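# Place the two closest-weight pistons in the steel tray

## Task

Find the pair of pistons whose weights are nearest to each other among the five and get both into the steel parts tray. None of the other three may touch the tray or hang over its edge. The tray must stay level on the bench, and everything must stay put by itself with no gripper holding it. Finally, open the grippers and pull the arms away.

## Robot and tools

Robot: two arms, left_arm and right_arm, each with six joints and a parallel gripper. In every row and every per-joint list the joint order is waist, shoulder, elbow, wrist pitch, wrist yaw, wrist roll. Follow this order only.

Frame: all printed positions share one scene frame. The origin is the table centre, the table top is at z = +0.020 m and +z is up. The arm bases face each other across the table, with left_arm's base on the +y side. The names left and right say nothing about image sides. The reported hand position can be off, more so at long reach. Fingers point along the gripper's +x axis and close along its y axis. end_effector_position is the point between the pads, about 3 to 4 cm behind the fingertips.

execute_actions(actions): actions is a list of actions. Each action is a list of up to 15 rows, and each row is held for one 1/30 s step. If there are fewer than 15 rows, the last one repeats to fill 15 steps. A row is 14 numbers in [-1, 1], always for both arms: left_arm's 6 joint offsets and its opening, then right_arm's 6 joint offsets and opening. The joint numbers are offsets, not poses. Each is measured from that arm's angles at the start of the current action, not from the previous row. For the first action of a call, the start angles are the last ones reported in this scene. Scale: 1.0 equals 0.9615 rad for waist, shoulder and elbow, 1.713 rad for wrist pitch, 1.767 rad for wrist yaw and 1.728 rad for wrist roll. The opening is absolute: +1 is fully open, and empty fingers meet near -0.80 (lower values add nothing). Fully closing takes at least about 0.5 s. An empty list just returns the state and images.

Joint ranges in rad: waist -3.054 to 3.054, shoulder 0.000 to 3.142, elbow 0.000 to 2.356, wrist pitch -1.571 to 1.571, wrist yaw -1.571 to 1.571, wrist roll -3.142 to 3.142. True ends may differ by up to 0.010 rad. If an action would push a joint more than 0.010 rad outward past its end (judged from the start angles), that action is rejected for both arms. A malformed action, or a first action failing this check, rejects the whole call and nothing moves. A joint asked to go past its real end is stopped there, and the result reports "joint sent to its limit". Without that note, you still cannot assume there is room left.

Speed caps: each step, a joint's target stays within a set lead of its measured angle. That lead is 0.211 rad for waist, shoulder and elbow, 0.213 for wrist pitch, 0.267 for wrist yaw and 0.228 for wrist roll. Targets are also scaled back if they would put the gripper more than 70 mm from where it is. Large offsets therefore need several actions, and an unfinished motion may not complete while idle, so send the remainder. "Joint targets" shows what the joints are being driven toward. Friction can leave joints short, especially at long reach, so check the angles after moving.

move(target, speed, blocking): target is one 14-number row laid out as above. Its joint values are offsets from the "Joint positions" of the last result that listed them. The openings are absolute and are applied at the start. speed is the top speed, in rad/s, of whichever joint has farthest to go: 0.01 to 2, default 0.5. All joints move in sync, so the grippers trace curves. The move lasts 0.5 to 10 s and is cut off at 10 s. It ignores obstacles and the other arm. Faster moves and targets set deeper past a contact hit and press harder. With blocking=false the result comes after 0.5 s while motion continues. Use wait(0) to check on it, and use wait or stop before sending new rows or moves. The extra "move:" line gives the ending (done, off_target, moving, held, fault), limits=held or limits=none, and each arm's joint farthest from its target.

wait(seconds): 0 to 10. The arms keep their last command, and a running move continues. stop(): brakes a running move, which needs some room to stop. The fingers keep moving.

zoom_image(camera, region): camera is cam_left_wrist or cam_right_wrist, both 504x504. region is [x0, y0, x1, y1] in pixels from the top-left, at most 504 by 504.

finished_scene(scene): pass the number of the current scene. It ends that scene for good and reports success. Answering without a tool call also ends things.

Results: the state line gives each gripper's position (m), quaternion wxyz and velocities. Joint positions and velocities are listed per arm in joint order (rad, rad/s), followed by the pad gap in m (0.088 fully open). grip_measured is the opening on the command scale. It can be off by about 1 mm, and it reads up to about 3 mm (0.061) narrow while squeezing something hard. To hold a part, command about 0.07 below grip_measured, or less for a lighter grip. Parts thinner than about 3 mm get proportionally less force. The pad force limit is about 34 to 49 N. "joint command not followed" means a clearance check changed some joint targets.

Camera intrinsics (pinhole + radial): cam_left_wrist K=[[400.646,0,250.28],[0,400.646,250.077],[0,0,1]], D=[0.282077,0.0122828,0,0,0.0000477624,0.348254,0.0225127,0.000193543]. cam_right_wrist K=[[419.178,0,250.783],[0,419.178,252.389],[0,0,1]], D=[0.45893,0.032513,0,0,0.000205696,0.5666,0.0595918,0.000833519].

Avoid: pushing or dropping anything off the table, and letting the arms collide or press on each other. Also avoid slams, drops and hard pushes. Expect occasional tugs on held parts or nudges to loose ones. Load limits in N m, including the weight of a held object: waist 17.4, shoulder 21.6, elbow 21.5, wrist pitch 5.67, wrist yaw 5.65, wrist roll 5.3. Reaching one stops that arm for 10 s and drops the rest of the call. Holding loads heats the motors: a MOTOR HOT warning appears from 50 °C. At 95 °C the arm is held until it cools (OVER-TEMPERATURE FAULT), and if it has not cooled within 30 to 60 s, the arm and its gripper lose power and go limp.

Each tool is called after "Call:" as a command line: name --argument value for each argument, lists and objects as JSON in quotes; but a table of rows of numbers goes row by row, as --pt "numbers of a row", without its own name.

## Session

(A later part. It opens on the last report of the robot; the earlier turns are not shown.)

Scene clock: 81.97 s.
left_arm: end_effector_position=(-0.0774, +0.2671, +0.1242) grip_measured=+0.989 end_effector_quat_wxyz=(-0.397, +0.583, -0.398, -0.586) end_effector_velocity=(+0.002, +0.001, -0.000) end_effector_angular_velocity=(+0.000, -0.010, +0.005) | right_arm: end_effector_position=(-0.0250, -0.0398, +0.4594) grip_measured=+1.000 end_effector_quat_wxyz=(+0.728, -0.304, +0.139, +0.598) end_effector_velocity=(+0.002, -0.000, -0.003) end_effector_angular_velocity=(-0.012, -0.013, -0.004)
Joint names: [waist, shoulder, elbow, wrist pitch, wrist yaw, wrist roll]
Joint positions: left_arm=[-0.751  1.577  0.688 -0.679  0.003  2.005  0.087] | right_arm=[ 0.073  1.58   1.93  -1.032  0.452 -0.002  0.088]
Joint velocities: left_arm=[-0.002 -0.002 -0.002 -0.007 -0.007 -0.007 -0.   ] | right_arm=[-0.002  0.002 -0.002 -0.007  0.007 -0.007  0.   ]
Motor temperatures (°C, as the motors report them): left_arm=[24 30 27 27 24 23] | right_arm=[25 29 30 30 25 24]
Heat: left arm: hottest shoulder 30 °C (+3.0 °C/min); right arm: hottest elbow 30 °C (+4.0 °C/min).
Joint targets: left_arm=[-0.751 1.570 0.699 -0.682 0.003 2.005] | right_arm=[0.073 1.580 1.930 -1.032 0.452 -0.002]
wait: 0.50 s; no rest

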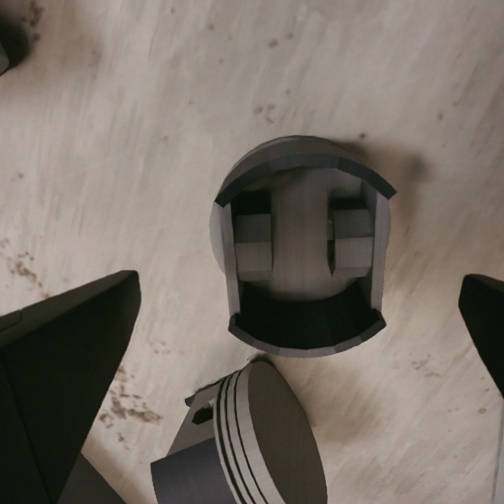

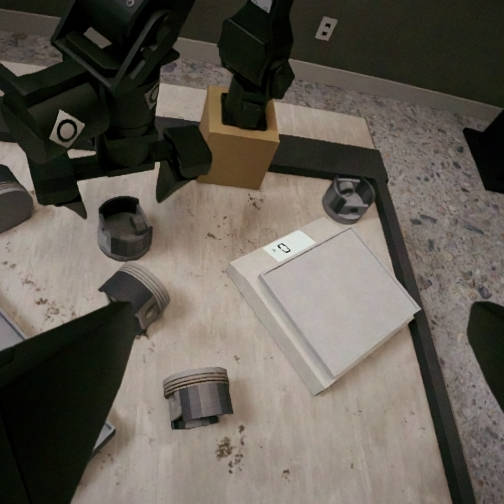

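Call:
move --target '[-0.422,0.3696,0.579,-0.118,0,-0.422,1, 0,0,0,0,0,0,1]' --speed 0.9

Scene clock: 83.87 s.
left_arm: end_effector_position=(-0.2343, +0.2946, +0.1506) grip_measured=+0.989 end_effector_quat_wxyz=(-0.298, +0.640, -0.298, -0.643) end_effector_velocity=(+0.001, +0.003, +0.000) end_effector_angular_velocity=(+0.010, -0.004, +0.020) | right_arm: end_effector_position=(-0.0250, -0.0398, +0.4594) grip_measured=+1.000 end_effector_quat_wxyz=(+0.728, -0.304, +0.139, +0.598) end_effector_velocity=(+0.000, -0.001, -0.001) end_effector_angular_velocity=(-0.010, -0.003, +0.007)
Joint names: [waist, shoulder, elbow, wrist pitch, wrist yaw, wrist roll]
Joint positions: left_arm=[-1.153  1.923  1.233 -0.878  0.003  1.279  0.087] | right_arm=[ 0.073  1.58   1.93  -1.032  0.452 -0.002  0.088]
Joint velocities: left_arm=[-0.002 -0.002 -0.002 -0.007  0.007 -0.022  0.   ] | right_arm=[-0.002 -0.002 -0.002 -0.007 -0.007 -0.007  0.   ]
Motor temperatures (°C, as the motors report them): left_arm=[24 30 27 27 24 23] | right_arm=[25 29 30 30 25 24]
Heat: left arm: hottest shoulder 30 °C (+3.0 °C/min); right arm: hottest elbow 30 °C (+4.0 °C/min).
Joint targets: left_arm=[-1.156 1.933 1.245 -0.881 0.003 1.276] | right_arm=[0.073 1.580 1.930 -1.032 0.452 -0.002]
move: off_target (left_arm); limits=none; left_arm: farthest joint: the elbow, 0.012 radians from its target (0.556 radians at the start); right_arm: farthest joint: the waist, 0.000 radians from its target (0.000 radians at the start)

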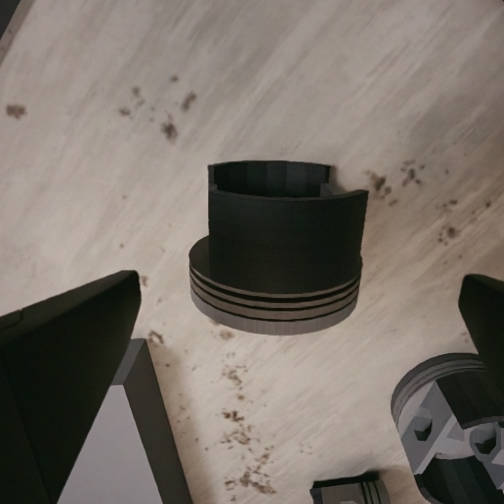

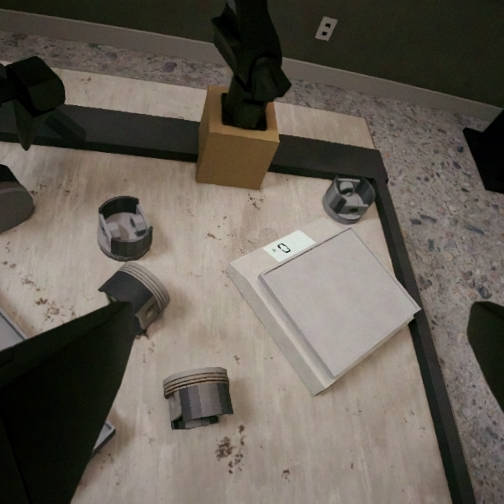

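Call:
move --target '[0.047,0.2017,-0.122,0.1707,0,0.026,1, 0,0,0,0,0,0,1]' --speed 0.3

Scene clock: 86.37 s.
left_arm: end_effector_position=(-0.2303, +0.2806, +0.0690) grip_measured=+0.989 end_effector_quat_wxyz=(-0.299, +0.640, -0.297, -0.642) end_effector_velocity=(+0.001, +0.003, +0.000) end_effector_angular_velocity=(+0.010, -0.003, -0.010) | right_arm: end_effector_position=(-0.0250, -0.0398, +0.4594) grip_measured=+1.000 end_effector_quat_wxyz=(+0.728, -0.304, +0.139, +0.598) end_effector_velocity=(-0.000, -0.000, -0.003) end_effector_angular_velocity=(-0.015, -0.004, +0.007)
Joint names: [waist, shoulder, elbow, wrist pitch, wrist yaw, wrist roll]
Joint positions: left_arm=[-1.111  2.108  1.126 -0.589  0.003  1.321  0.087] | right_arm=[ 0.073  1.58   1.93  -1.032  0.452 -0.002  0.088]
Joint velocities: left_arm=[-0.002 -0.002 -0.002 -0.007  0.007  0.007 -0.   ] | right_arm=[-0.002  0.002 -0.002 -0.007 -0.007 -0.007  0.   ]
Motor temperatures (°C, as the motors report them): left_arm=[24 30 27 27 24 23] | right_arm=[25 29 31 30 25 24]
Heat: left arm: hottest shoulder 30 °C (+3.0 °C/min); right arm: hottest elbow 31 °C (+5.1 °C/min).
Joint targets: left_arm=[-1.108 2.118 1.116 -0.586 0.003 1.324] | right_arm=[0.073 1.580 1.930 -1.032 0.452 -0.002]
move: done; limits=none; left_arm: farthest joint: the elbow, 0.010 radians from its target (0.117 radians at the start); right_arm: farthest joint: the waist, 0.000 radians from its target (0.000 radians at the start)

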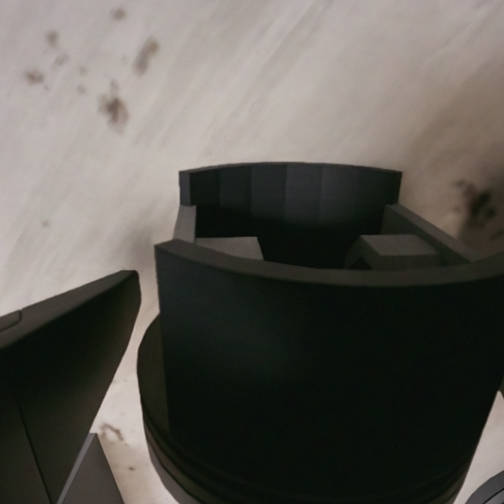

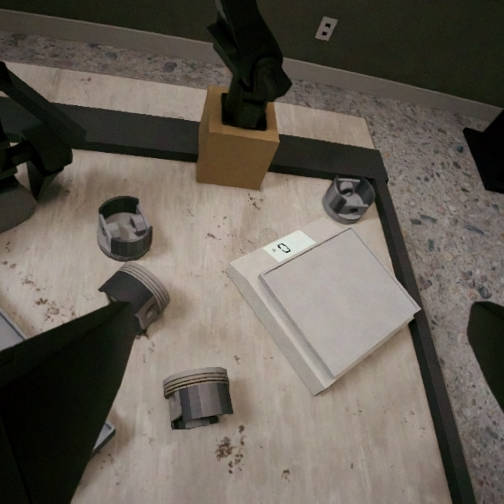

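Call:
execute_actions --actions '[[[0,0,0,0,0,0,0.9,0,0,0,0,0,0,1],[0,0,0,0,0,0,0.82,0,0,0,0,0,0,1],[0,0,0,0,0,0,0.76,0,0,0,0,0,0,1],[0,0,0,0,0,0,0.72,0,0,0,0,0,0,1],[0,0,0,0,0,0,0.68,0,0,0,0,0,0,1],[0,0,0,0,0,0,0.64,0,0,0,0,0,0,1],[0,0,0,0,0,0,0.6,0,0,0,0,0,0,1],[0,0,0,0,0,0,0.56,0,0,0,0,0,0,1],[0,0,0,0,0,0,0.52,0,0,0,0,0,0,1],[0,0,0,0,0,0,0.48,0,0,0,0,0,0,1]]]'

Call:
move --target '[0.3,-0.422,-0.111,-0.174,0,0,0.48, 0,0,0,0,0,0,1]' --speed 0.5

Call:
move --target '[1,0,0,0,0,0.39,0.48, 0,0,0,0,0,0,1]' --speed 0.9

Scene clock: 87.60 s.
left_arm: end_effector_position=(-0.2303, +0.2806, +0.0690) grip_measured=+0.585 end_effector_quat_wxyz=(-0.299, +0.640, -0.297, -0.642) end_effector_velocity=(-0.000, +0.004, +0.002) end_effector_angular_velocity=(+0.008, +0.001, -0.029) | right_arm: end_effector_position=(-0.0250, -0.0398, +0.4594) grip_measured=+1.000 end_effector_quat_wxyz=(+0.728, -0.304, +0.139, +0.598) end_effector_velocity=(-0.000, +0.000, -0.005) end_effector_angular_velocity=(-0.020, -0.006, +0.007)
Joint names: [waist, shoulder, elbow, wrist pitch, wrist yaw, wrist roll]
Joint positions: left_arm=[-1.111  2.108  1.126 -0.589  0.003  1.321  0.068] | right_arm=[ 0.073  1.58   1.93  -1.032  0.452 -0.002  0.088]
Joint velocities: left_arm=[-0.007 -0.007 -0.002 -0.007  0.007  0.022 -0.   ] | right_arm=[-0.002  0.002 -0.007 -0.007 -0.007 -0.007  0.   ]
Motor temperatures (°C, as the motors report them): left_arm=[24 30 27 27 24 23] | right_arm=[25 29 31 30 25 24]
Heat: left arm: hottest shoulder 30 °C (+3.0 °C/min); right arm: hottest elbow 31 °C (+4.0 °C/min).
Joint targets: left_arm=[-1.111 2.108 1.126 -0.589 0.003 1.321] | right_arm=[0.073 1.580 1.930 -1.032 0.452 -0.002]

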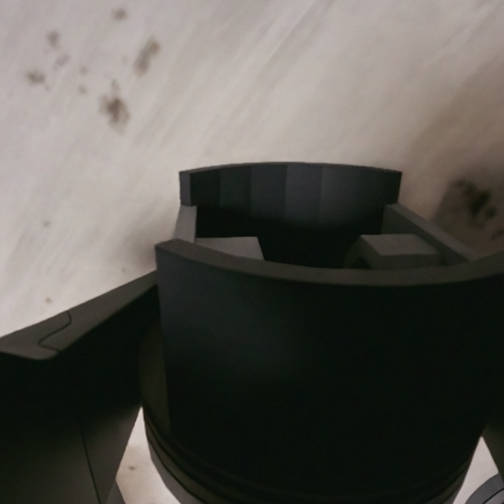

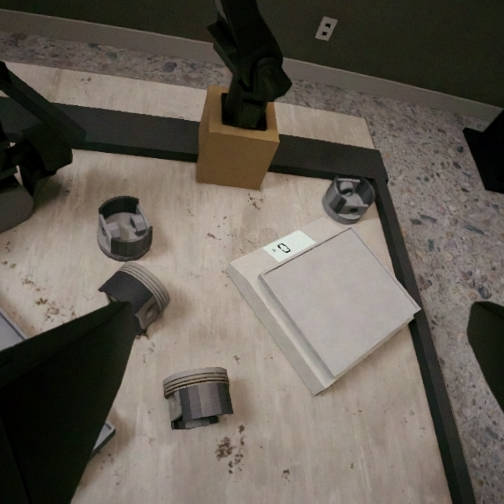

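Scene clock: 89.00 s.
left_arm: end_effector_position=(-0.1348, +0.2376, +0.1645) grip_measured=+0.585 end_effector_quat_wxyz=(-0.205, +0.676, -0.203, -0.678) end_effector_velocity=(+0.000, -0.000, +0.004) end_effector_angular_velocity=(-0.010, +0.000, +0.005) | right_arm: end_effector_position=(-0.0250, -0.0398, +0.4594) grip_measured=+1.000 end_effector_quat_wxyz=(+0.728, -0.304, +0.139, +0.598) end_effector_velocity=(-0.002, -0.002, -0.001) end_effector_angular_velocity=(-0.006, +0.008, +0.004)
Joint names: [waist, shoulder, elbow, wrist pitch, wrist yaw, wrist roll]
Joint positions: left_arm=[-0.825  1.716  1.027 -0.884  0.003  1.321  0.068] | right_arm=[ 0.073  1.58   1.93  -1.032  0.452 -0.002  0.088]
Joint velocities: left_arm=[-0.002 -0.012  0.002 -0.007 -0.007 -0.007  0.   ] | right_arm=[ 0.002 -0.002 -0.002 -0.007 -0.007  0.007  0.   ]
Motor temperatures (°C, as the motors report them): left_arm=[24 30 27 27 24 23] | right_arm=[25 29 31 30 25 24]
Heat: left arm: hottest shoulder 30 °C (+3.0 °C/min); right arm: hottest elbow 31 °C (+4.0 °C/min).
Joint targets: left_arm=[-0.822 1.702 1.019 -0.887 0.003 1.321] | right_arm=[0.073 1.580 1.930 -1.032 0.452 -0.002]
move: off_target (left_arm); limits=none; left_arm: farthest joint: the shoulder, 0.014 radians from its target (0.406 radians at the start); right_arm: farthest joint: the waist, 0.000 radians from its target (0.000 radians at the start)

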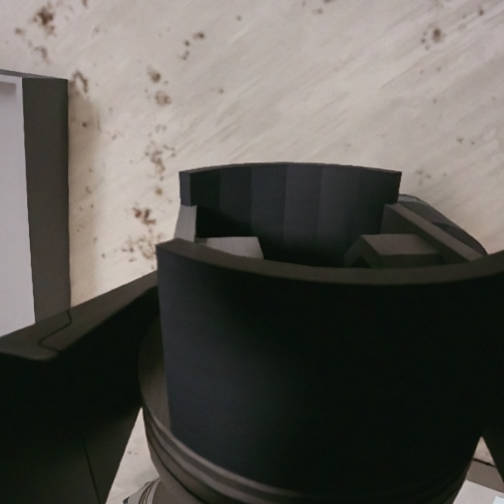

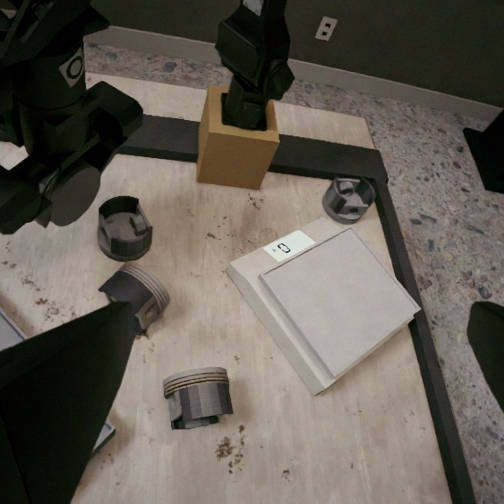

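Scene clock: 90.80 s.
left_arm: end_effector_position=(+0.1115, +0.1456, +0.1645) grip_measured=+0.585 end_effector_quat_wxyz=(-0.105, +0.698, -0.104, -0.700) end_effector_velocity=(-0.002, +0.002, -0.001) end_effector_angular_velocity=(+0.011, +0.009, -0.010) | right_arm: end_effector_position=(-0.0250, -0.0398, +0.4594) grip_measured=+1.000 end_effector_quat_wxyz=(+0.728, -0.304, +0.139, +0.598) end_effector_velocity=(+0.000, -0.002, -0.001) end_effector_angular_velocity=(-0.004, -0.001, -0.007)
Joint names: [waist, shoulder, elbow, wrist pitch, wrist yaw, wrist roll]
Joint positions: left_arm=[ 0.133  1.716  1.027 -0.884  0.003  1.992  0.068] | right_arm=[ 0.073  1.58   1.93  -1.032  0.452 -0.002  0.088]
Joint velocities: left_arm=[-0.002  0.002 -0.002 -0.007  0.007  0.007 -0.   ] | right_arm=[ 0.002 -0.002 -0.002 -0.007  0.007  0.007  0.   ]
Motor temperatures (°C, as the motors report them): left_arm=[24 30 27 27 24 23] | right_arm=[25 29 31 31 25 24]
Heat: left arm: hottest shoulder 30 °C (+2.0 °C/min); right arm: hottest elbow 31 °C (+4.0 °C/min).
Joint targets: left_arm=[0.136 1.716 1.027 -0.884 0.003 1.995] | right_arm=[0.073 1.580 1.930 -1.032 0.452 -0.002]
move: done; limits=none; left_arm: farthest joint: the waist, 0.004 radians from its target (0.962 radians at the start); right_arm: farthest joint: the waist, 0.000 radians from its target (0.000 radians at the start)

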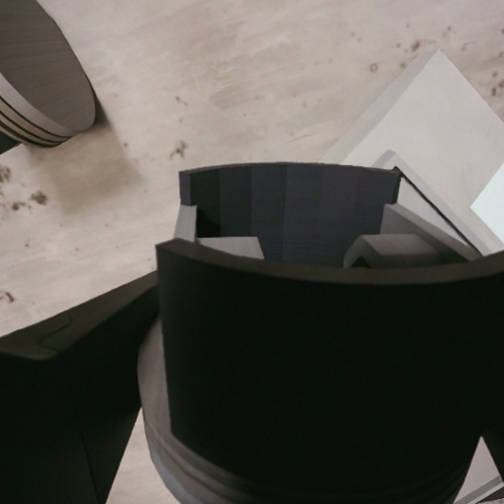

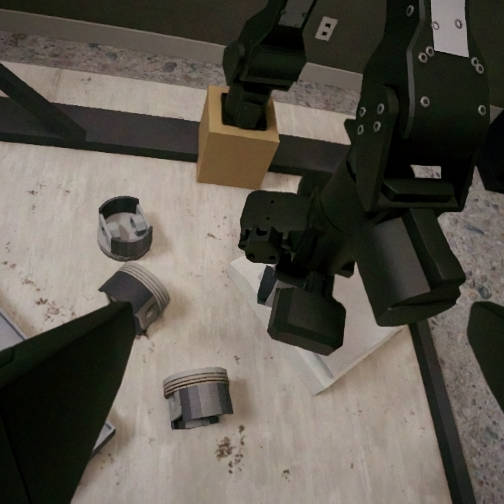

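Call:
move --target '[0.392,0.0707,-0.083,0.0817,0,0,0.48, 0,0,0,0,0,0,1]' --speed 0.4

Scene clock: 92.57 s.
left_arm: end_effector_position=(+0.2124, +0.1777, +0.1318) grip_measured=+0.585 end_effector_quat_wxyz=(+0.027, +0.706, +0.027, -0.707) end_effector_velocity=(-0.001, +0.006, +0.000) end_effector_angular_velocity=(+0.023, +0.004, +0.010) | right_arm: end_effector_position=(-0.0250, -0.0398, +0.4594) grip_measured=+1.000 end_effector_quat_wxyz=(+0.728, -0.304, +0.139, +0.598) end_effector_velocity=(+0.003, -0.003, -0.004) end_effector_angular_velocity=(-0.024, -0.007, +0.003)
Joint names: [waist, shoulder, elbow, wrist pitch, wrist yaw, wrist roll]
Joint positions: left_arm=[ 0.506  1.78   0.955 -0.747  0.003  1.992  0.068] | right_arm=[ 0.073  1.58   1.93  -1.032  0.452 -0.002  0.088]
Joint velocities: left_arm=[ 0.002 -0.002 -0.002 -0.022 -0.007 -0.007  0.   ] | right_arm=[-0.007 -0.002 -0.002 -0.022 -0.007 -0.007  0.   ]
Motor temperatures (°C, as the motors report them): left_arm=[24 30 27 27 24 23] | right_arm=[25 29 31 31 25 24]
Heat: left arm: hottest shoulder 30 °C (+2.0 °C/min); right arm: hottest elbow 31 °C (+4.0 °C/min).
Joint targets: left_arm=[0.510 1.784 0.947 -0.744 0.003 1.991] | right_arm=[0.073 1.580 1.930 -1.032 0.452 -0.002]
move: done; limits=none; left_arm: farthest joint: the elbow, 0.008 radians from its target (0.080 radians at the start); right_arm: farthest joint: the waist, 0.000 radians from its target (0.000 radians at the start)

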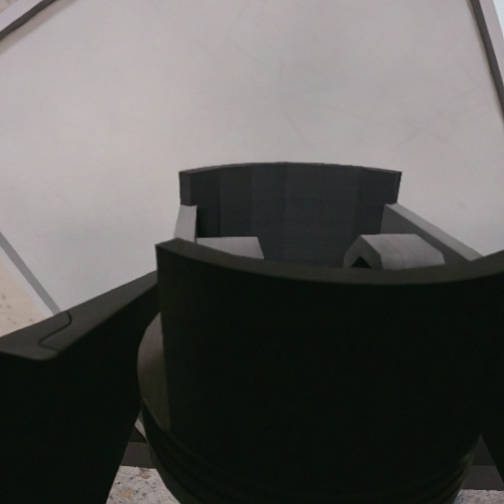

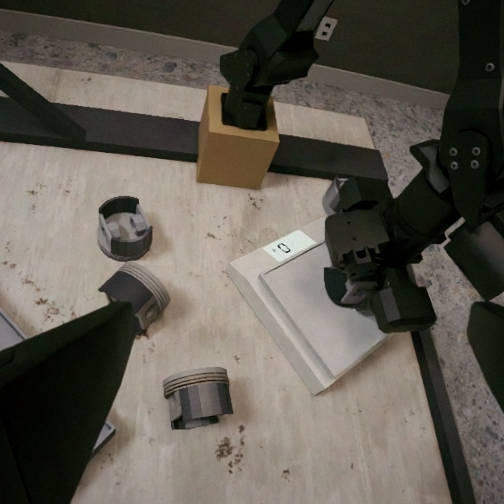

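Call:
execute_actions --actions '[[[0,0.005,-0.009,0.003,0,0,0.48,0,0,0,0,0,0,1],[0,0.007,-0.011,0.005,0,0,0.48,0,0,0,0,0,0,1],[0,0.009,-0.014,0.007,0,0,0.48,0,0,0,0,0,0,1],[0,0.009,-0.014,0.007,0,0,0.48,0,0,0,0,0,0,1],[0,0.009,-0.014,0.007,0,0,0.48,0,0,0,0,0,0,1],[0,0.009,-0.014,0.007,0,0,0.48,0,0,0,0,0,0,1],[0,0.009,-0.014,0.007,0,0,0.48,0,0,0,0,0,0,1],[0,0.009,-0.014,0.007,0,0,0.55,0,0,0,0,0,0,1],[0,0.009,-0.014,0.007,0,0,0.6,0,0,0,0,0,0,1],[0,0.009,-0.014,0.007,0,0,0.65,0,0,0,0,0,0,1],[0,0.009,-0.014,0.007,0,0,0.72,0,0,0,0,0,0,1],[0,0.009,-0.014,0.007,0,0,0.8,0,0,0,0,0,0,1],[0,0.009,-0.014,0.007,0,0,0.9,0,0,0,0,0,0,1]]]'

Call:
wait --seconds 2

Call:
zoom_image --camera "cam_right_wrist" --region '[240, 210, 400, 330]'

Scene clock: 93.90 s.
left_arm: end_effector_position=(+0.2127, +0.1776, +0.1301) grip_measured=+0.793 end_effector_quat_wxyz=(+0.028, +0.706, +0.026, -0.707) end_effector_velocity=(-0.000, -0.001, +0.000) end_effector_angular_velocity=(-0.003, -0.010, +0.000) | right_arm: end_effector_position=(-0.0250, -0.0398, +0.4594) grip_measured=+1.000 end_effector_quat_wxyz=(+0.728, -0.304, +0.139, +0.598) end_effector_velocity=(+0.000, -0.001, -0.001) end_effector_angular_velocity=(-0.014, -0.015, +0.016)
Joint names: [waist, shoulder, elbow, wrist pitch, wrist yaw, wrist roll]
Joint positions: left_arm=[ 0.507  1.783  0.951 -0.737  0.003  1.992  0.078] | right_arm=[ 0.073  1.58   1.93  -1.032  0.452 -0.002  0.088]
Joint velocities: left_arm=[-0.007 -0.002 -0.002  0.007 -0.007 -0.007  0.05 ] | right_arm=[-0.002 -0.002 -0.002 -0.007 -0.007 -0.022  0.   ]
Motor temperatures (°C, as the motors report them): left_arm=[24 30 27 27 24 23] | right_arm=[25 29 31 31 25 24]
Heat: left arm: hottest shoulder 30 °C (+2.0 °C/min); right arm: hottest elbow 31 °C (+4.0 °C/min).
Joint targets: left_arm=[0.506 1.788 0.942 -0.735 0.003 1.992] | right_arm=[0.073 1.580 1.930 -1.032 0.452 -0.002]

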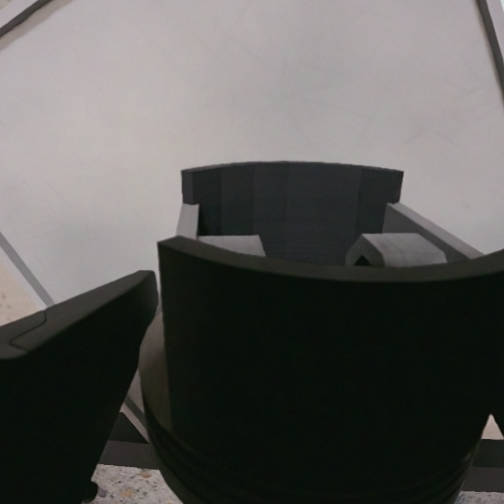

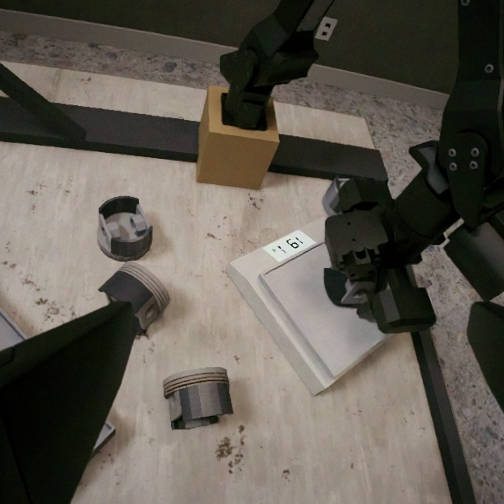

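Scene clock: 95.90 s.
left_arm: end_effector_position=(+0.2127, +0.1776, +0.1301) grip_measured=+0.897 end_effector_quat_wxyz=(+0.028, +0.706, +0.026, -0.707) end_effector_velocity=(+0.003, +0.003, +0.001) end_effector_angular_velocity=(+0.013, -0.018, -0.005) | right_arm: end_effector_position=(-0.0250, -0.0398, +0.4594) grip_measured=+1.000 end_effector_quat_wxyz=(+0.728, -0.304, +0.139, +0.598) end_effector_velocity=(+0.000, -0.001, -0.001) end_effector_angular_velocity=(-0.006, +0.008, -0.001)
Joint names: [waist, shoulder, elbow, wrist pitch, wrist yaw, wrist roll]
Joint positions: left_arm=[ 0.507  1.783  0.951 -0.737  0.003  1.992  0.083] | right_arm=[ 0.073  1.58   1.93  -1.032  0.452 -0.002  0.088]
Joint velocities: left_arm=[ 0.002 -0.007 -0.002 -0.007 -0.022  0.007 -0.   ] | right_arm=[-0.002 -0.002 -0.002 -0.007 -0.007  0.007  0.   ]
Motor temperatures (°C, as the motors report them): left_arm=[24 30 27 27 24 23] | right_arm=[25 29 31 31 25 24]
Heat: left arm: hottest shoulder 30 °C (+2.0 °C/min); right arm: hottest elbow 31 °C (+4.0 °C/min).
Joint targets: left_arm=[0.506 1.788 0.942 -0.735 0.003 1.992] | right_arm=[0.073 1.580 1.930 -1.032 0.452 -0.002]
wait: 2.00 s; at rest by 0.43 s

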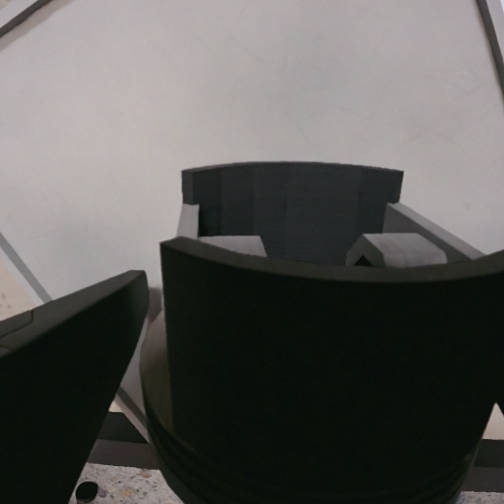

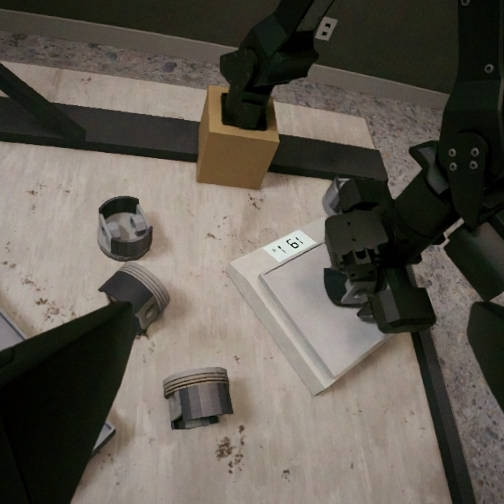

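Region (240, 210, 400, 330) of cam_right_wrist's 504x504 image, scaled by 3.150, with more detail than that image has; it fills the top 378 rows of this view, and the rest is white.

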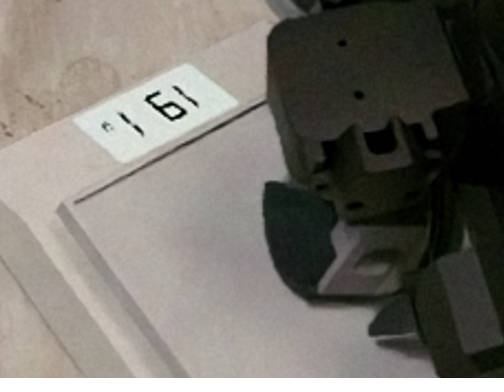

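Call:
execute_actions --actions '[[[0,0,0,0,0,0,0.82,0,0,0,0,0,0,1],[0,0,0,0,0,0,0.76,0,0,0,0,0,0,1],[0,0,0,0,0,0,0.72,0,0,0,0,0,0,1],[0,0,0,0,0,0,0.68,0,0,0,0,0,0,1],[0,0,0,0,0,0,0.64,0,0,0,0,0,0,1],[0,0,0,0,0,0,0.6,0,0,0,0,0,0,1],[0,0,0,0,0,0,0.56,0,0,0,0,0,0,1],[0,0,0,0,0,0,0.52,0,0,0,0,0,0,1],[0,0,0,0,0,0,0.48,0,0,0,0,0,0,1]]]'

Call:
move --target '[0,0,0.11,-0.055,0,0,0.48, 0.65,0,0,0,0,0,1]' --speed 0.9

Scene clock: 98.30 s.
left_arm: end_effector_position=(+0.2127, +0.1777, +0.1301) grip_measured=+0.587 end_effector_quat_wxyz=(+0.028, +0.706, +0.026, -0.707) end_effector_velocity=(-0.000, +0.002, +0.001) end_effector_angular_velocity=(+0.006, -0.005, +0.005) | right_arm: end_effector_position=(-0.0250, -0.0398, +0.4594) grip_measured=+1.000 end_effector_quat_wxyz=(+0.728, -0.304, +0.139, +0.598) end_effector_velocity=(+0.002, -0.002, -0.001) end_effector_angular_velocity=(-0.011, -0.024, +0.004)
Joint names: [waist, shoulder, elbow, wrist pitch, wrist yaw, wrist roll]
Joint positions: left_arm=[ 0.507  1.783  0.951 -0.737  0.003  1.992  0.068] | right_arm=[ 0.073  1.58   1.93  -1.032  0.452 -0.002  0.088]
Joint velocities: left_arm=[-0.002 -0.007 -0.002 -0.007 -0.007 -0.007  0.   ] | right_arm=[-0.002 -0.002 -0.002 -0.007  0.007 -0.022  0.   ]
Motor temperatures (°C, as the motors report them): left_arm=[24 30 27 27 24 23] | right_arm=[25 29 31 31 25 24]
Heat: left arm: hottest shoulder 30 °C (+2.0 °C/min); right arm: hottest elbow 31 °C (+3.0 °C/min).
Joint targets: left_arm=[0.507 1.783 0.951 -0.737 0.003 1.992] | right_arm=[0.073 1.580 1.930 -1.032 0.452 -0.002]

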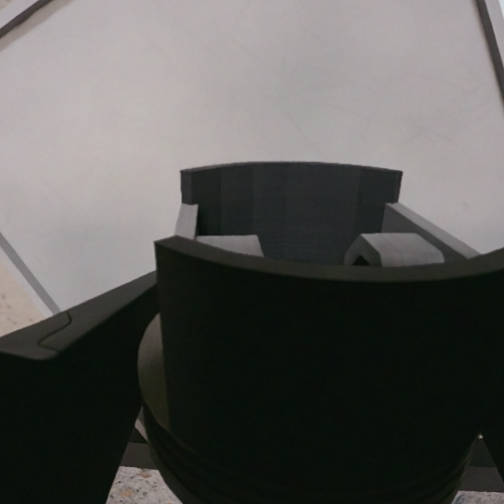

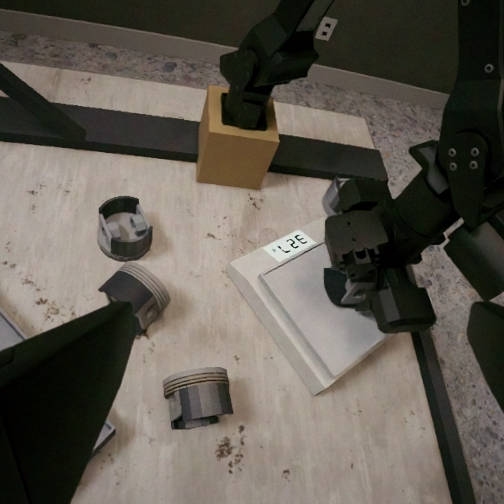

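Scene clock: 99.70 s.
left_arm: end_effector_position=(+0.2180, +0.1678, +0.1494) grip_measured=+0.587 end_effector_quat_wxyz=(+0.027, +0.706, +0.027, -0.708) end_effector_velocity=(-0.001, +0.000, +0.001) end_effector_angular_velocity=(-0.001, +0.008, +0.010) | right_arm: end_effector_position=(-0.2476, -0.1336, +0.4594) grip_measured=+1.000 end_effector_quat_wxyz=(+0.511, -0.332, +0.040, +0.792) end_effector_velocity=(+0.003, -0.002, -0.003) end_effector_angular_velocity=(-0.009, -0.026, +0.001)
Joint names: [waist, shoulder, elbow, wrist pitch, wrist yaw, wrist roll]
Joint positions: left_arm=[ 0.507  1.783  1.04  -0.829  0.003  1.992  0.068] | right_arm=[ 0.694  1.58   1.93  -1.032  0.452 -0.002  0.088]
Joint velocities: left_arm=[ 0.002 -0.002  0.002 -0.007  0.007 -0.007 -0.   ] | right_arm=[ 0.002 -0.002 -0.002 -0.022  0.007 -0.007  0.   ]
Motor temperatures (°C, as the motors report them): left_arm=[24 30 27 27 24 23] | right_arm=[25 29 31 31 25 24]
Heat: left arm: hottest shoulder 30 °C (+2.0 °C/min); right arm: hottest elbow 31 °C (+3.0 °C/min).
Joint targets: left_arm=[0.507 1.783 1.057 -0.832 0.003 1.992] | right_arm=[0.698 1.580 1.930 -1.032 0.452 -0.002]
move: off_target (left_arm); limits=none; left_arm: farthest joint: the elbow, 0.016 radians from its target (0.106 radians at the start); right_arm: farthest joint: the waist, 0.004 radians from its target (0.625 radians at the start)

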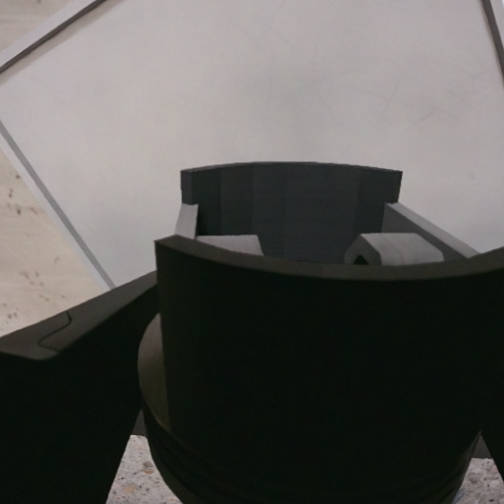

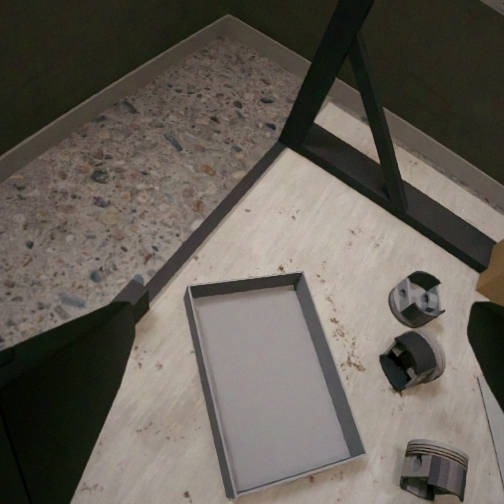

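Call:
move --target '[-0.418,0.632,0.9677,-0.18,0,-0.227,0.48, 0,0,0,0,0,0,1]' --speed 0.9

Scene clock: 101.80 s.
left_arm: end_effector_position=(+0.1197, -0.0301, +0.1460) grip_measured=+0.587 end_effector_quat_wxyz=(+0.024, +0.706, +0.020, -0.708) end_effector_velocity=(+0.002, +0.003, -0.002) end_effector_angular_velocity=(+0.014, -0.021, +0.005) | right_arm: end_effector_position=(-0.2476, -0.1336, +0.4594) grip_measured=+1.000 end_effector_quat_wxyz=(+0.511, -0.332, +0.040, +0.792) end_effector_velocity=(-0.001, +0.001, -0.002) end_effector_angular_velocity=(-0.011, +0.016, +0.006)
Joint names: [waist, shoulder, elbow, wrist pitch, wrist yaw, wrist roll]
Joint positions: left_arm=[ 0.103  2.385  1.953 -1.134  0.003  1.602  0.068] | right_arm=[ 0.694  1.58   1.93  -1.032  0.452 -0.002  0.088]
Joint velocities: left_arm=[-0.002  0.002 -0.002 -0.007 -0.022 -0.007 -0.   ] | right_arm=[-0.007 -0.002 -0.007  0.007 -0.022  0.007  0.   ]
Motor temperatures (°C, as the motors report them): left_arm=[24 30 27 27 24 23] | right_arm=[25 29 31 31 25 24]
Heat: left arm: hottest shoulder 30 °C (+2.0 °C/min); right arm: hottest elbow 31 °C (+3.0 °C/min).
Joint targets: left_arm=[0.105 2.391 1.971 -1.137 0.003 1.599] | right_arm=[0.694 1.580 1.930 -1.032 0.452 -0.002]
move: off_target (left_arm); limits=none; left_arm: farthest joint: the elbow, 0.017 radians from its target (0.930 radians at the start); right_arm: farthest joint: the waist, 0.000 radians from its target (0.000 radians at the start)

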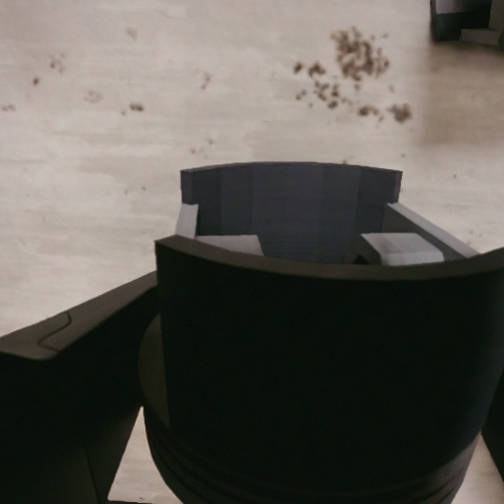

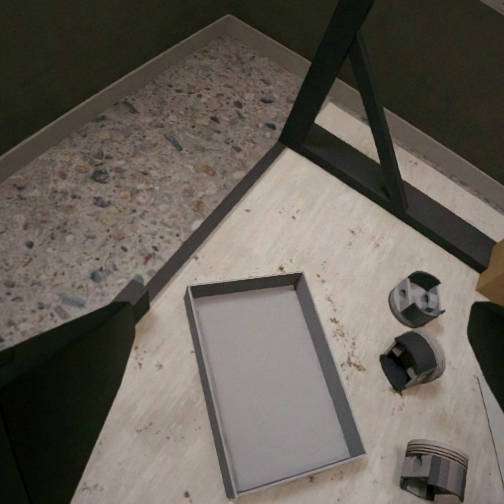

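Call:
move --target '[0,0.1079,-0.134,0.1277,0,0,0.48, 0,0,0,0,0,0,1]' --speed 0.22

Scene clock: 103.80 s.
left_arm: end_effector_position=(+0.1197, -0.0305, +0.0742) grip_measured=+0.587 end_effector_quat_wxyz=(+0.023, +0.706, +0.021, -0.708) end_effector_velocity=(-0.000, +0.000, -0.001) end_effector_angular_velocity=(-0.002, -0.008, -0.010) | right_arm: end_effector_position=(-0.2476, -0.1336, +0.4594) grip_measured=+1.000 end_effector_quat_wxyz=(+0.511, -0.332, +0.040, +0.792) end_effector_velocity=(+0.003, -0.002, -0.003) end_effector_angular_velocity=(-0.009, -0.026, +0.001)
Joint names: [waist, shoulder, elbow, wrist pitch, wrist yaw, wrist roll]
Joint positions: left_arm=[ 0.103  2.482  1.834 -0.918  0.003  1.602  0.068] | right_arm=[ 0.694  1.58   1.93  -1.032  0.452 -0.002  0.088]
Joint velocities: left_arm=[-0.002 -0.002 -0.007  0.007 -0.007  0.007  0.   ] | right_arm=[ 0.002 -0.002 -0.002 -0.022  0.007 -0.007  0.   ]
Motor temperatures (°C, as the motors report them): left_arm=[24 31 27 27 24 23] | right_arm=[25 29 31 31 25 24]
Heat: left arm: hottest shoulder 31 °C (+2.0 °C/min); right arm: hottest elbow 31 °C (+3.0 °C/min).
Joint targets: left_arm=[0.103 2.488 1.824 -0.915 0.003 1.603] | right_arm=[0.694 1.580 1.930 -1.032 0.452 -0.002]
move: done; limits=none; left_arm: farthest joint: the elbow, 0.010 radians from its target (0.129 radians at the start); right_arm: farthest joint: the waist, 0.000 radians from its target (0.000 radians at the start)

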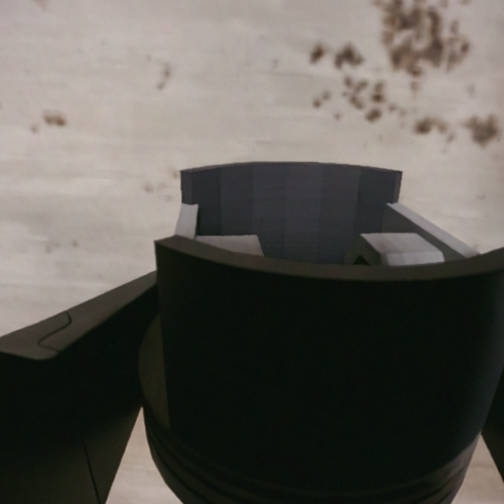

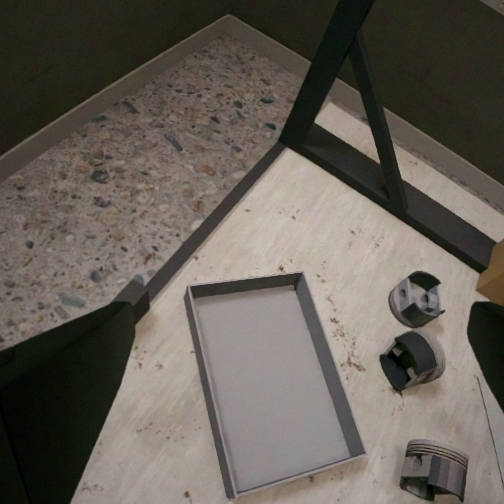

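Call:
execute_actions --actions '[[[0,0.007,-0.01,0.002,0,0,0.48,0,0,0,0,0,0,1],[0,0.009,-0.01,0.003,0,0,0.48,0,0,0,0,0,0,1],[0,0.011,-0.01,0.004,0,0,0.48,0,0,0,0,0,0,1],[0,0.011,-0.01,0.004,0,0,0.48,0,0,0,0,0,0,1],[0,0.011,-0.01,0.004,0,0,0.48,0,0,0,0,0,0,1],[0,0.011,-0.01,0.004,0,0,0.48,0,0,0,0,0,0,1],[0,0.011,-0.01,0.004,0,0,0.48,0,0,0,0,0,0,1],[0,0.011,-0.01,0.004,0,0,0.55,0,0,0,0,0,0,1],[0,0.011,-0.01,0.004,0,0,0.6,0,0,0,0,0,0,1],[0,0.011,-0.01,0.004,0,0,0.65,0,0,0,0,0,0,1],[0,0.011,-0.01,0.004,0,0,0.72,0,0,0,0,0,0,1],[0,0.011,-0.01,0.004,0,0,0.8,0,0,0,0,0,0,1],[0,0.011,-0.01,0.004,0,0,0.9,0,0,0,0,0,0,1],[0,0.011,-0.01,0.004,0,0,1,0,0,0,0,0,0,1]]]'

Call:
move --target '[0,-0.112,0.138,-0.128,0,0,1, 0,0,0,0,0,0,1]' --speed 0.4

Scene clock: 104.93 s.
left_arm: end_effector_position=(+0.1198, -0.0311, +0.0736) grip_measured=+0.833 end_effector_quat_wxyz=(+0.024, +0.706, +0.020, -0.708) end_effector_velocity=(+0.005, -0.001, +0.001) end_effector_angular_velocity=(-0.005, -0.023, +0.010) | right_arm: end_effector_position=(-0.2476, -0.1336, +0.4594) grip_measured=+1.000 end_effector_quat_wxyz=(+0.511, -0.332, +0.040, +0.792) end_effector_velocity=(+0.004, -0.003, -0.002) end_effector_angular_velocity=(-0.013, -0.016, +0.007)
Joint names: [waist, shoulder, elbow, wrist pitch, wrist yaw, wrist roll]
Joint positions: left_arm=[ 0.103  2.483  1.833 -0.914  0.003  1.602  0.08 ] | right_arm=[ 0.694  1.58   1.93  -1.032  0.452 -0.002  0.088]
Joint velocities: left_arm=[ 0.002 -0.002 -0.002  0.007 -0.022 -0.007  0.074] | right_arm=[-0.002 -0.007 -0.002 -0.022 -0.007 -0.007  0.   ]
Motor temperatures (°C, as the motors report them): left_arm=[24 31 27 27 24 23] | right_arm=[25 29 31 31 25 24]
Heat: left arm: hottest shoulder 31 °C (+2.0 °C/min); right arm: hottest elbow 31 °C (+3.0 °C/min).
Joint targets: left_arm=[0.103 2.493 1.824 -0.912 0.003 1.602] | right_arm=[0.694 1.580 1.930 -1.032 0.452 -0.002]

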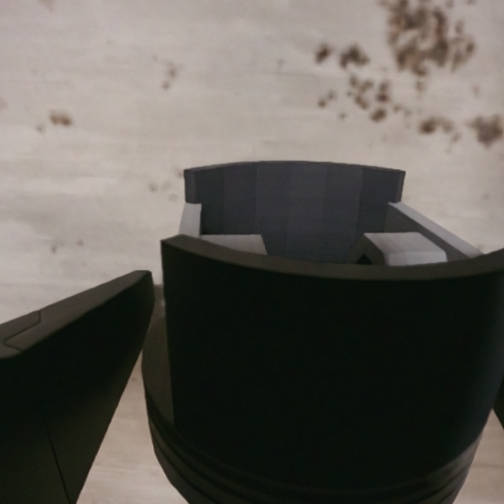

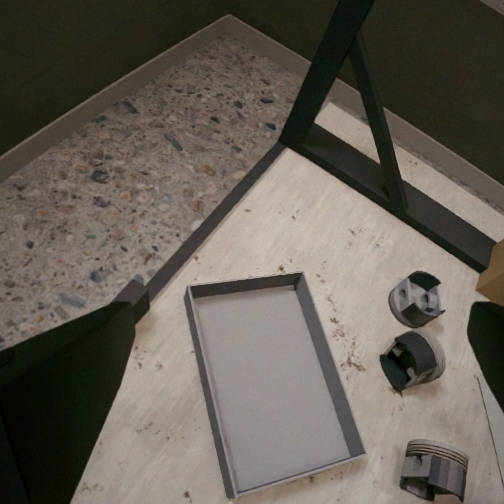

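Scene clock: 106.03 s.
left_arm: end_effector_position=(+0.1198, -0.0315, +0.1467) grip_measured=+0.989 end_effector_quat_wxyz=(+0.026, +0.706, +0.018, -0.707) end_effector_velocity=(-0.001, +0.005, +0.000) end_effector_angular_velocity=(+0.023, -0.005, +0.020) | right_arm: end_effector_position=(-0.2476, -0.1336, +0.4594) grip_measured=+1.000 end_effector_quat_wxyz=(+0.511, -0.332, +0.040, +0.792) end_effector_velocity=(+0.005, +0.001, -0.000) end_effector_angular_velocity=(+0.012, -0.032, -0.007)
Joint names: [waist, shoulder, elbow, wrist pitch, wrist yaw, wrist roll]
Joint positions: left_arm=[ 0.103  2.384  1.955 -1.13   0.003  1.602  0.087] | right_arm=[ 0.694  1.58   1.93  -1.032  0.452 -0.002  0.088]
Joint velocities: left_arm=[-0.002 -0.002 -0.002 -0.022 -0.007 -0.022 -0.   ] | right_arm=[-0.002 -0.002 -0.002 -0.007  0.022 -0.022  0.   ]
Motor temperatures (°C, as the motors report them): left_arm=[24 32 27 27 24 23] | right_arm=[25 30 31 31 25 24]
Heat: left arm: hottest shoulder 32 °C (+3.0 °C/min); right arm: hottest elbow 31 °C (+3.0 °C/min).
Joint targets: left_arm=[0.103 2.376 1.966 -1.133 0.003 1.602] | right_arm=[0.694 1.580 1.930 -1.032 0.452 -0.002]
move: off_target (left_arm); limits=none; left_arm: farthest joint: the elbow, 0.011 radians from its target (0.132 radians at the start); right_arm: farthest joint: the waist, 0.000 radians from its target (0.000 radians at the start)

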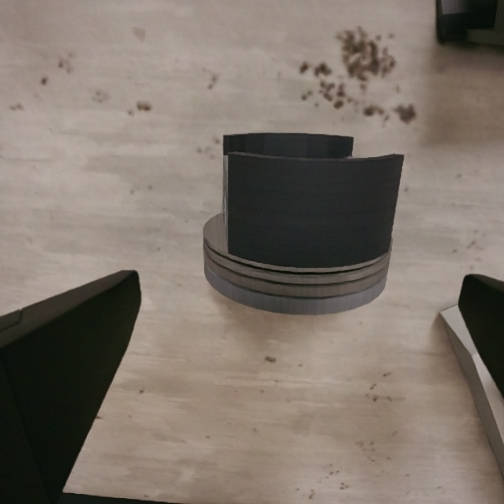

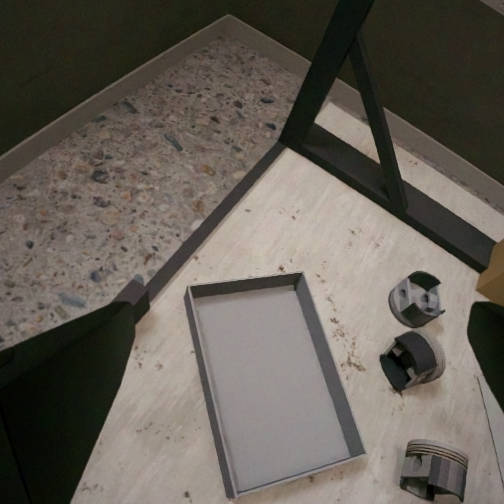

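Call:
move --target '[-0.262,-0.342,-0.56,0.1156,0,-1,1, 0,0,0,0,0,0,1]' --speed 1.5

Scene clock: 109.00 s.
left_arm: end_effector_position=(+0.0181, +0.0556, +0.1471) grip_measured=+0.989 end_effector_quat_wxyz=(+0.490, +0.508, +0.493, -0.508) end_effector_velocity=(+0.000, -0.001, +0.000) end_effector_angular_velocity=(-0.008, -0.006, +0.005) | right_arm: end_effector_position=(-0.2476, -0.1336, +0.4594) grip_measured=+1.000 end_effector_quat_wxyz=(+0.511, -0.332, +0.040, +0.792) end_effector_velocity=(+0.001, -0.001, -0.001) end_effector_angular_velocity=(-0.010, +0.003, -0.001)
Joint names: [waist, shoulder, elbow, wrist pitch, wrist yaw, wrist roll]
Joint positions: left_arm=[-0.146  2.067  1.428 -0.935  0.003 -0.122  0.087] | right_arm=[ 0.694  1.58   1.93  -1.032  0.452 -0.002  0.088]
Joint velocities: left_arm=[-0.002 -0.002 -0.002  0.007 -0.007 -0.007 -0.   ] | right_arm=[-0.002 -0.002 -0.002 -0.007 -0.007  0.007  0.   ]
Motor temperatures (°C, as the motors report them): left_arm=[24 33 27 27 24 23] | right_arm=[25 30 31 31 25 24]
Heat: left arm: hottest shoulder 33 °C (+4.0 °C/min); right arm: hottest elbow 31 °C (+2.0 °C/min).
Joint targets: left_arm=[-0.149 2.056 1.416 -0.932 0.003 -0.125] | right_arm=[0.694 1.580 1.930 -1.032 0.452 -0.002]
move: off_target (left_arm); limits=none; left_arm: farthest joint: the elbow, 0.012 radians from its target (0.539 radians at the start); right_arm: farthest joint: the waist, 0.000 radians from its target (0.000 radians at the start)

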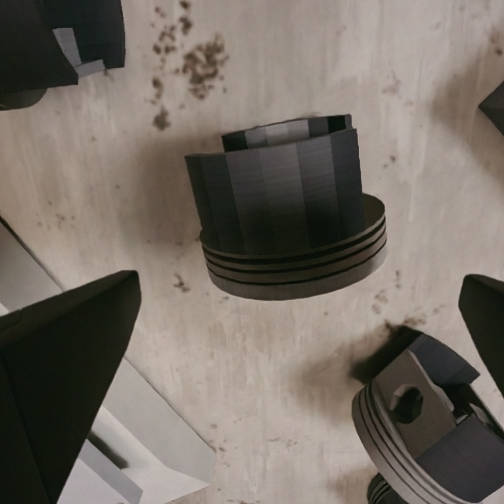

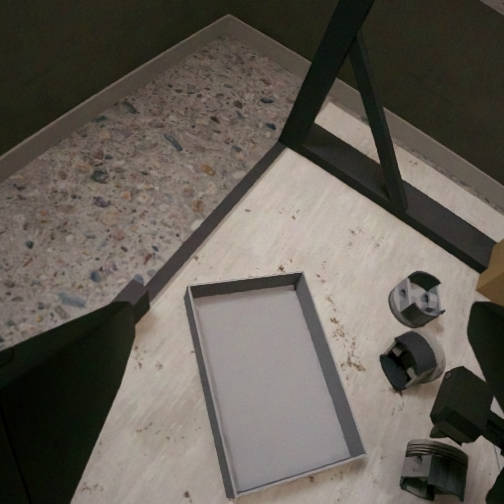

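Call:
move --target '[0,0.1577,-0.128,0.153,0,-0.106,1, 0,0,0,0,0,0,1]' --speed 0.28

Scene clock: 111.20 s.
left_arm: end_effector_position=(+0.0180, +0.0551, +0.0716) grip_measured=+0.989 end_effector_quat_wxyz=(+0.535, +0.461, +0.536, -0.463) end_effector_velocity=(+0.001, +0.002, +0.000) end_effector_angular_velocity=(+0.006, -0.008, +0.020) | right_arm: end_effector_position=(-0.2476, -0.1336, +0.4594) grip_measured=+1.000 end_effector_quat_wxyz=(+0.511, -0.332, +0.040, +0.792) end_effector_velocity=(+0.001, +0.001, -0.003) end_effector_angular_velocity=(-0.009, -0.012, +0.003)
Joint names: [waist, shoulder, elbow, wrist pitch, wrist yaw, wrist roll]
Joint positions: left_arm=[-0.146  2.208  1.316 -0.676  0.003 -0.302  0.087] | right_arm=[ 0.694  1.58   1.93  -1.032  0.452 -0.002  0.088]
Joint velocities: left_arm=[-0.002 -0.002 -0.002 -0.007 -0.007 -0.022  0.   ] | right_arm=[-0.007  0.002 -0.002 -0.007 -0.007 -0.007  0.   ]
Motor temperatures (°C, as the motors report them): left_arm=[24 33 27 27 24 23] | right_arm=[25 30 31 31 25 24]
Heat: left arm: hottest shoulder 33 °C (+4.0 °C/min); right arm: hottest elbow 31 °C (+2.0 °C/min).
Joint targets: left_arm=[-0.146 2.218 1.305 -0.673 0.003 -0.305] | right_arm=[0.694 1.580 1.930 -1.032 0.452 -0.002]
move: off_target (left_arm); limits=none; left_arm: farthest joint: the elbow, 0.011 radians from its target (0.123 radians at the start); right_arm: farthest joint: the waist, 0.000 radians from its target (0.000 radians at the start)

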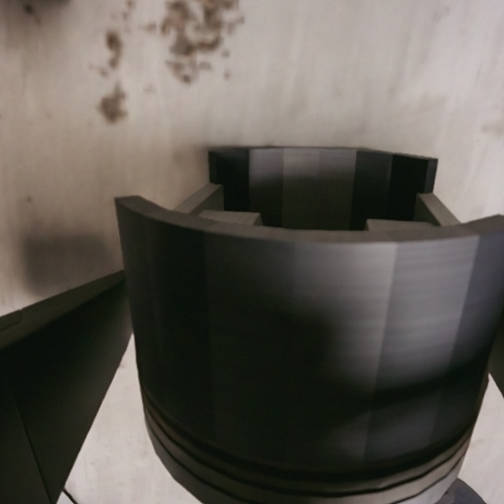

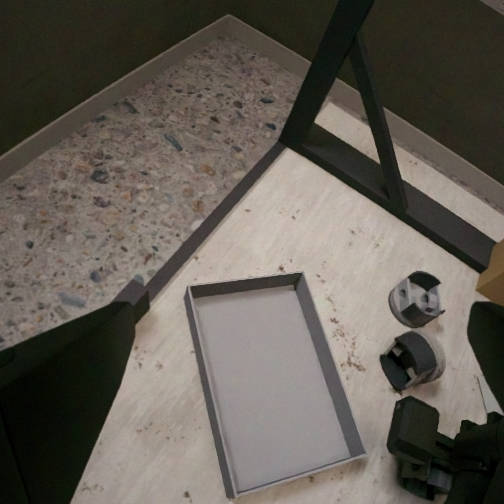

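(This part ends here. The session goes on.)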